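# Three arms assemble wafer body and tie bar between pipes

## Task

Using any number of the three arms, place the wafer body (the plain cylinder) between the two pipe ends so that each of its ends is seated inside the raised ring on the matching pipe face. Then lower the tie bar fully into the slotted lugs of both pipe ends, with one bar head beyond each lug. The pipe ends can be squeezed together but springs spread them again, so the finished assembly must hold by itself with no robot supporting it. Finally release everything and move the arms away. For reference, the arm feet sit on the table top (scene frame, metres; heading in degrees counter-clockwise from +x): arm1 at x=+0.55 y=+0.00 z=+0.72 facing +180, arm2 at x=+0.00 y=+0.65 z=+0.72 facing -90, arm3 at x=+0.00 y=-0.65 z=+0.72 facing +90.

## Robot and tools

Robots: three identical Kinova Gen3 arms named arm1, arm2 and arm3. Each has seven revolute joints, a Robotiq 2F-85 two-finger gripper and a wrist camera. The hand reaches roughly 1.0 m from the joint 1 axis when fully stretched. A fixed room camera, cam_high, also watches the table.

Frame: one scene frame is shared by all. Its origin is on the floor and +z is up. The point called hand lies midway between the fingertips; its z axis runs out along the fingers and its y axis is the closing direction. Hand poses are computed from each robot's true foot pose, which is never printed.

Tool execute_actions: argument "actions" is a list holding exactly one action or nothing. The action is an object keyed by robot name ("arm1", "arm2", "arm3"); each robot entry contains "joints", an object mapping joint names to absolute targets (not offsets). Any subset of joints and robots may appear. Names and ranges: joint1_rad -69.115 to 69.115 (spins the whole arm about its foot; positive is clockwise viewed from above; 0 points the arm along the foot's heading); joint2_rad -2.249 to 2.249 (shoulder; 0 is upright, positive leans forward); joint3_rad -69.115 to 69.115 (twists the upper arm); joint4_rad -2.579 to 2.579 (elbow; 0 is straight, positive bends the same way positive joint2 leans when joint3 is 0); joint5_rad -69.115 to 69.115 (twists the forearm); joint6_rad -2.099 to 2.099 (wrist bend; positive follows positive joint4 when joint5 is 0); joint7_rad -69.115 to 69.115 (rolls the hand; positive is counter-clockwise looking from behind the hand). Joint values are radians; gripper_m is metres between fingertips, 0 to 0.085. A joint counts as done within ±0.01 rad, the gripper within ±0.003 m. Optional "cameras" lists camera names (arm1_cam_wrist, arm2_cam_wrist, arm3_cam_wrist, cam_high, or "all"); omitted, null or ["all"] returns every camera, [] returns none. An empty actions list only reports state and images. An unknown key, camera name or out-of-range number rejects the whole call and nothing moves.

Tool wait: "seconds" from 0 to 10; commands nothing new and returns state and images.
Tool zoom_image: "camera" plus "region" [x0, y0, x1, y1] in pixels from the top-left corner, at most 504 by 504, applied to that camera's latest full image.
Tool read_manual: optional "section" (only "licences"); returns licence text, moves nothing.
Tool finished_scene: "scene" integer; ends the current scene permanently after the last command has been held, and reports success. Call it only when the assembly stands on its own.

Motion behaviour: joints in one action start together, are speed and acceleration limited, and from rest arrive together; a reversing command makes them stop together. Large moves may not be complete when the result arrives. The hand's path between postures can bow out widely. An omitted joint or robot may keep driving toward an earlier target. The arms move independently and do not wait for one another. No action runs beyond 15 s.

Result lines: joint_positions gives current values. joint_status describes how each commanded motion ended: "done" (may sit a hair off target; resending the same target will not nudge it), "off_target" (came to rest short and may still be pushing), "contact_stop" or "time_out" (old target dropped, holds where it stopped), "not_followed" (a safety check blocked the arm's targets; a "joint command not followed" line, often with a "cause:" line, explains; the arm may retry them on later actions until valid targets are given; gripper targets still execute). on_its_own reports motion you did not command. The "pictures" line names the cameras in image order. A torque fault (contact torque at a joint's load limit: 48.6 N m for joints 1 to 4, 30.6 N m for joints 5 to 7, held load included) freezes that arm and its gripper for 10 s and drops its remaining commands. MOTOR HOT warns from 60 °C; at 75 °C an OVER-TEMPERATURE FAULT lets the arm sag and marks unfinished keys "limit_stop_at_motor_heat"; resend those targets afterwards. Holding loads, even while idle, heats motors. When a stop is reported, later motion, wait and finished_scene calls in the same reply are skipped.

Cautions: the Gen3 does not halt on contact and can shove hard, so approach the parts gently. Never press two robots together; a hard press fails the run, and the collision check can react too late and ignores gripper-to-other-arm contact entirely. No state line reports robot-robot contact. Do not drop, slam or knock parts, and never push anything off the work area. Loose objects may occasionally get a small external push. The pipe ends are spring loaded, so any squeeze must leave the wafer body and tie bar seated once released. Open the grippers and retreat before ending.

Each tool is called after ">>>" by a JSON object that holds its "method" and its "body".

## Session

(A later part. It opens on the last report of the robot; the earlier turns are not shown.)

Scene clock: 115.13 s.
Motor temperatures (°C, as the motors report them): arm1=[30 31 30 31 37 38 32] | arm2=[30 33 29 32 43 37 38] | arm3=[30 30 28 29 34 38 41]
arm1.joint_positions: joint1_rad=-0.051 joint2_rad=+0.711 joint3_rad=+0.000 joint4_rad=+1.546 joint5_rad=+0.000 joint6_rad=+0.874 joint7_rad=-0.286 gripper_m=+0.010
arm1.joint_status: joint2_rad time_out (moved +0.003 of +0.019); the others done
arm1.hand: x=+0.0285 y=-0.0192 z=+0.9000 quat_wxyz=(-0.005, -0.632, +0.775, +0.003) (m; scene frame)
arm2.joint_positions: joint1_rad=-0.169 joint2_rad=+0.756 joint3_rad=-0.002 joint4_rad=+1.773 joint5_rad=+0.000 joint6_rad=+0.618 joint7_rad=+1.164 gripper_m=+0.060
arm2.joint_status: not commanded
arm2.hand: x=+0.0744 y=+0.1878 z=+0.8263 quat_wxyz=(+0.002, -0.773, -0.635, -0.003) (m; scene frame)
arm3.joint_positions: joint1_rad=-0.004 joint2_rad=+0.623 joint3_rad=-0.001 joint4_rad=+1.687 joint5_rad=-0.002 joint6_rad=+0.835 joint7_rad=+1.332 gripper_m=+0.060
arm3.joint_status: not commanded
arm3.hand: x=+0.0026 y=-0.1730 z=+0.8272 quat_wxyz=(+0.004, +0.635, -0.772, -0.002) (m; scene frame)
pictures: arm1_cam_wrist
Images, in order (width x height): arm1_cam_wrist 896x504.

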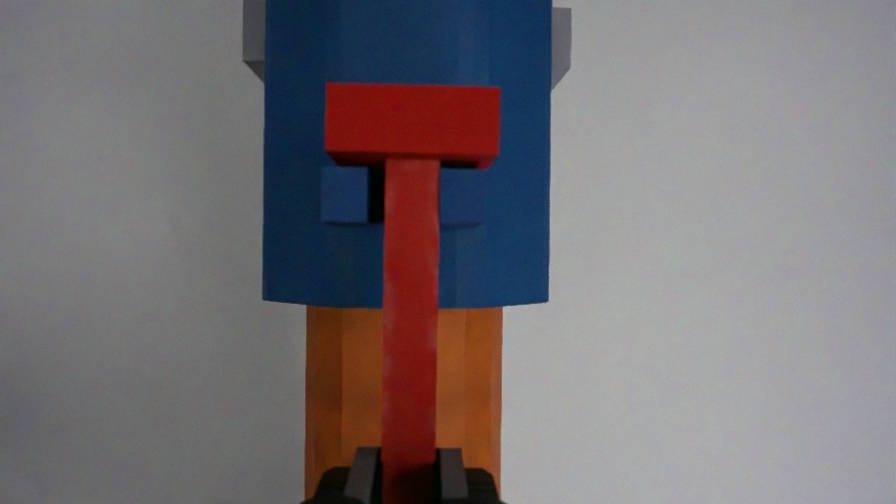

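>>> {"method": "execute_actions", "body": {"actions": [{"arm1":{"joints":{"gripper_m":0.04}}}], "cameras": []}}

>>> {"method": "execute_actions", "body": {"actions": [{"arm1":{"joints":{"joint2_rad":0.3,"joint4_rad":1.6,"joint6_rad":1.1}},"arm2":{"joints":{"joint1_rad":-0.187,"joint2_rad":0.724,"joint4_rad":1.839,"joint6_rad":0.579}},"arm3":{"joints":{"joint1_rad":-0.014,"joint2_rad":0.589,"joint4_rad":1.743,"joint6_rad":0.81}}}], "cameras": []}}

>>> {"method": "execute_actions", "body": {"actions": [{"arm2":{"joints":{"joint2_rad":0.3,"joint6_rad":1.0}},"arm3":{"joints":{"joint2_rad":0.2,"joint6_rad":1.2}}}], "cameras": ["arm1_cam_wrist","cam_high"]}}

>>> {"method": "zoom_image", "body": {"camera": "cam_high", "region": [370,250,520,340]}}

Scene clock: 120.17 s.
Motor temperatures (°C, as the motors report them): arm1=[30 32 30 31 37 38 32] | arm2=[30 33 29 32 43 37 38] | arm3=[30 31 28 29 34 38 41]
arm1.joint_positions: joint1_rad=-0.051 joint2_rad=+0.713 joint3_rad=+0.000 joint4_rad=+1.546 joint5_rad=+0.000 joint6_rad=+0.873 joint7_rad=-0.286 gripper_m=+0.040
arm1.joint_status: all done
arm1.hand: x=+0.0285 y=-0.0190 z=+0.8990 quat_wxyz=(-0.004, -0.632, +0.775, +0.003) (m; scene frame)
arm2.joint_positions: joint1_rad=-0.169 joint2_rad=+0.756 joint3_rad=-0.002 joint4_rad=+1.773 joint5_rad=+0.000 joint6_rad=+0.618 joint7_rad=+1.164 gripper_m=+0.060
arm2.joint_status: not commanded
arm2.hand: x=+0.0745 y=+0.1877 z=+0.8263 quat_wxyz=(+0.002, -0.773, -0.635, -0.003) (m; scene frame)
arm3.joint_positions: joint1_rad=-0.004 joint2_rad=+0.623 joint3_rad=-0.001 joint4_rad=+1.687 joint5_rad=-0.002 joint6_rad=+0.835 joint7_rad=+1.332 gripper_m=+0.060
arm3.joint_status: not commanded
arm3.hand: x=+0.0026 y=-0.1730 z=+0.8272 quat_wxyz=(+0.004, +0.635, -0.772, -0.002) (m; scene frame)
pictures: none
No camera images: the call's "cameras" was empty. Leave "cameras" out to get every camera's image.

Scene clock: 121.87 s.
Motor temperatures (°C, as the motors report them): arm1=[30 32 30 31 37 38 32] | arm2=[30 33 29 32 43 37 38] | arm3=[30 31 28 29 34 38 41]
arm1.joint_positions: joint1_rad=-0.051 joint2_rad=+0.300 joint3_rad=+0.000 joint4_rad=+1.600 joint5_rad=+0.000 joint6_rad=+1.100 joint7_rad=-0.286 gripper_m=+0.040
arm1.joint_status: all done
arm1.hand: x=+0.0838 y=-0.0143 z=+1.0838 quat_wxyz=(-0.058, -0.631, +0.773, +0.040) (m; scene frame)
arm2.joint_positions: joint1_rad=-0.187 joint2_rad=+0.724 joint3_rad=+0.000 joint4_rad=+1.839 joint5_rad=+0.000 joint6_rad=+0.579 joint7_rad=+1.163 gripper_m=+0.060
arm2.joint_status: all done
arm2.hand: x=+0.0778 y=+0.2055 z=+0.8296 quat_wxyz=(+0.000, -0.768, -0.641, -0.001) (m; scene frame)
arm3.joint_positions: joint1_rad=-0.014 joint2_rad=+0.589 joint3_rad=+0.000 joint4_rad=+1.743 joint5_rad=+0.000 joint6_rad=+0.810 joint7_rad=+1.333 gripper_m=+0.060
arm3.joint_status: all done
arm3.hand: x=+0.0000 y=-0.1883 z=+0.8302 quat_wxyz=(+0.002, +0.640, -0.769, -0.002) (m; scene frame)
pictures: none
No camera images: the call's "cameras" was empty. Leave "cameras" out to get every camera's image.

Scene clock: 123.60 s.
Motor temperatures (°C, as the motors report them): arm1=[30 32 30 31 37 38 32] | arm2=[30 33 29 32 43 37 38] | arm3=[30 31 28 29 34 38 41]
arm1.joint_positions: joint1_rad=-0.051 joint2_rad=+0.300 joint3_rad=+0.000 joint4_rad=+1.600 joint5_rad=+0.000 joint6_rad=+1.100 joint7_rad=-0.286 gripper_m=+0.040
arm1.joint_status: not commanded
arm1.hand: x=+0.0838 y=-0.0143 z=+1.0838 quat_wxyz=(-0.058, -0.631, +0.773, +0.040) (m; scene frame)
arm2.joint_positions: joint1_rad=-0.187 joint2_rad=+0.300 joint3_rad=+0.000 joint4_rad=+1.839 joint5_rad=+0.000 joint6_rad=+1.000 joint7_rad=+1.163 gripper_m=+0.060
arm2.joint_status: all done
arm2.hand: x=+0.0638 y=+0.2640 z=+1.0104 quat_wxyz=(-0.001, -0.768, -0.641, -0.001) (m; scene frame)
arm3.joint_positions: joint1_rad=-0.014 joint2_rad=+0.200 joint3_rad=+0.000 joint4_rad=+1.743 joint5_rad=+0.000 joint6_rad=+1.200 joint7_rad=+1.333 gripper_m=+0.060
arm3.joint_status: all done
arm3.hand: x=+0.0057 y=-0.2736 z=+0.9950 quat_wxyz=(+0.002, +0.640, -0.769, -0.002) (m; scene frame)
pictures: arm1_cam_wrist, cam_high
Images, in order (width x height): arm1_cam_wrist 896x504, cam_high 896x504.

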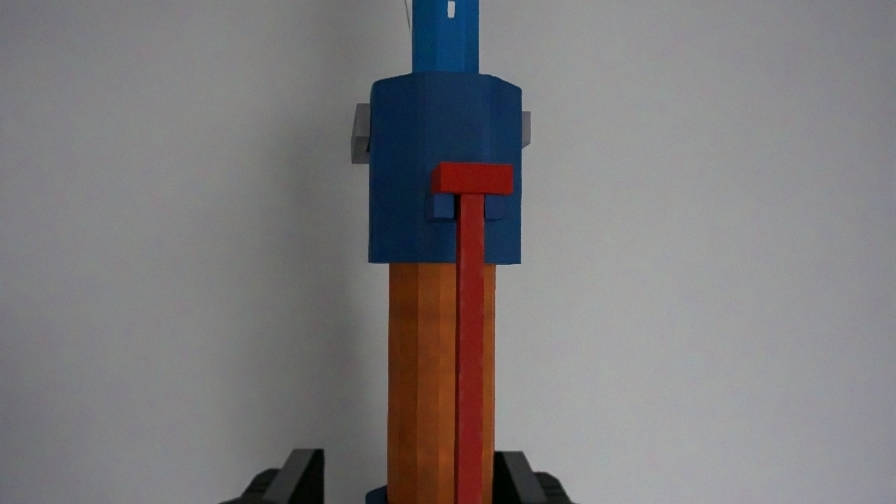

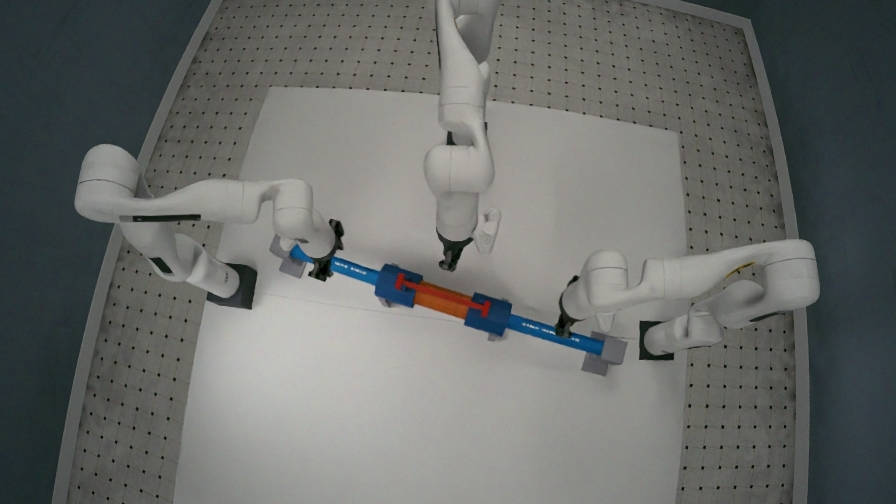

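Region (370, 250, 520, 340) of cam_high's 896x504 image, scaled by 3.360, with more detail than that image has; it fills the top 302 rows of this view, and the rest is white.

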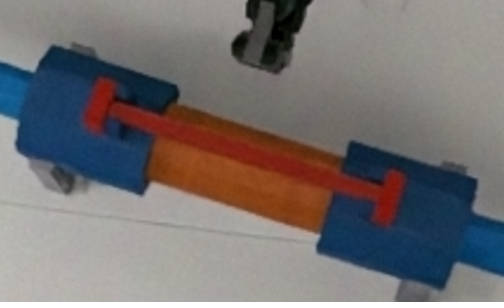

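>>> {"method": "finished_scene", "body": {"scene": 1}}

The scene is finished: the task was done.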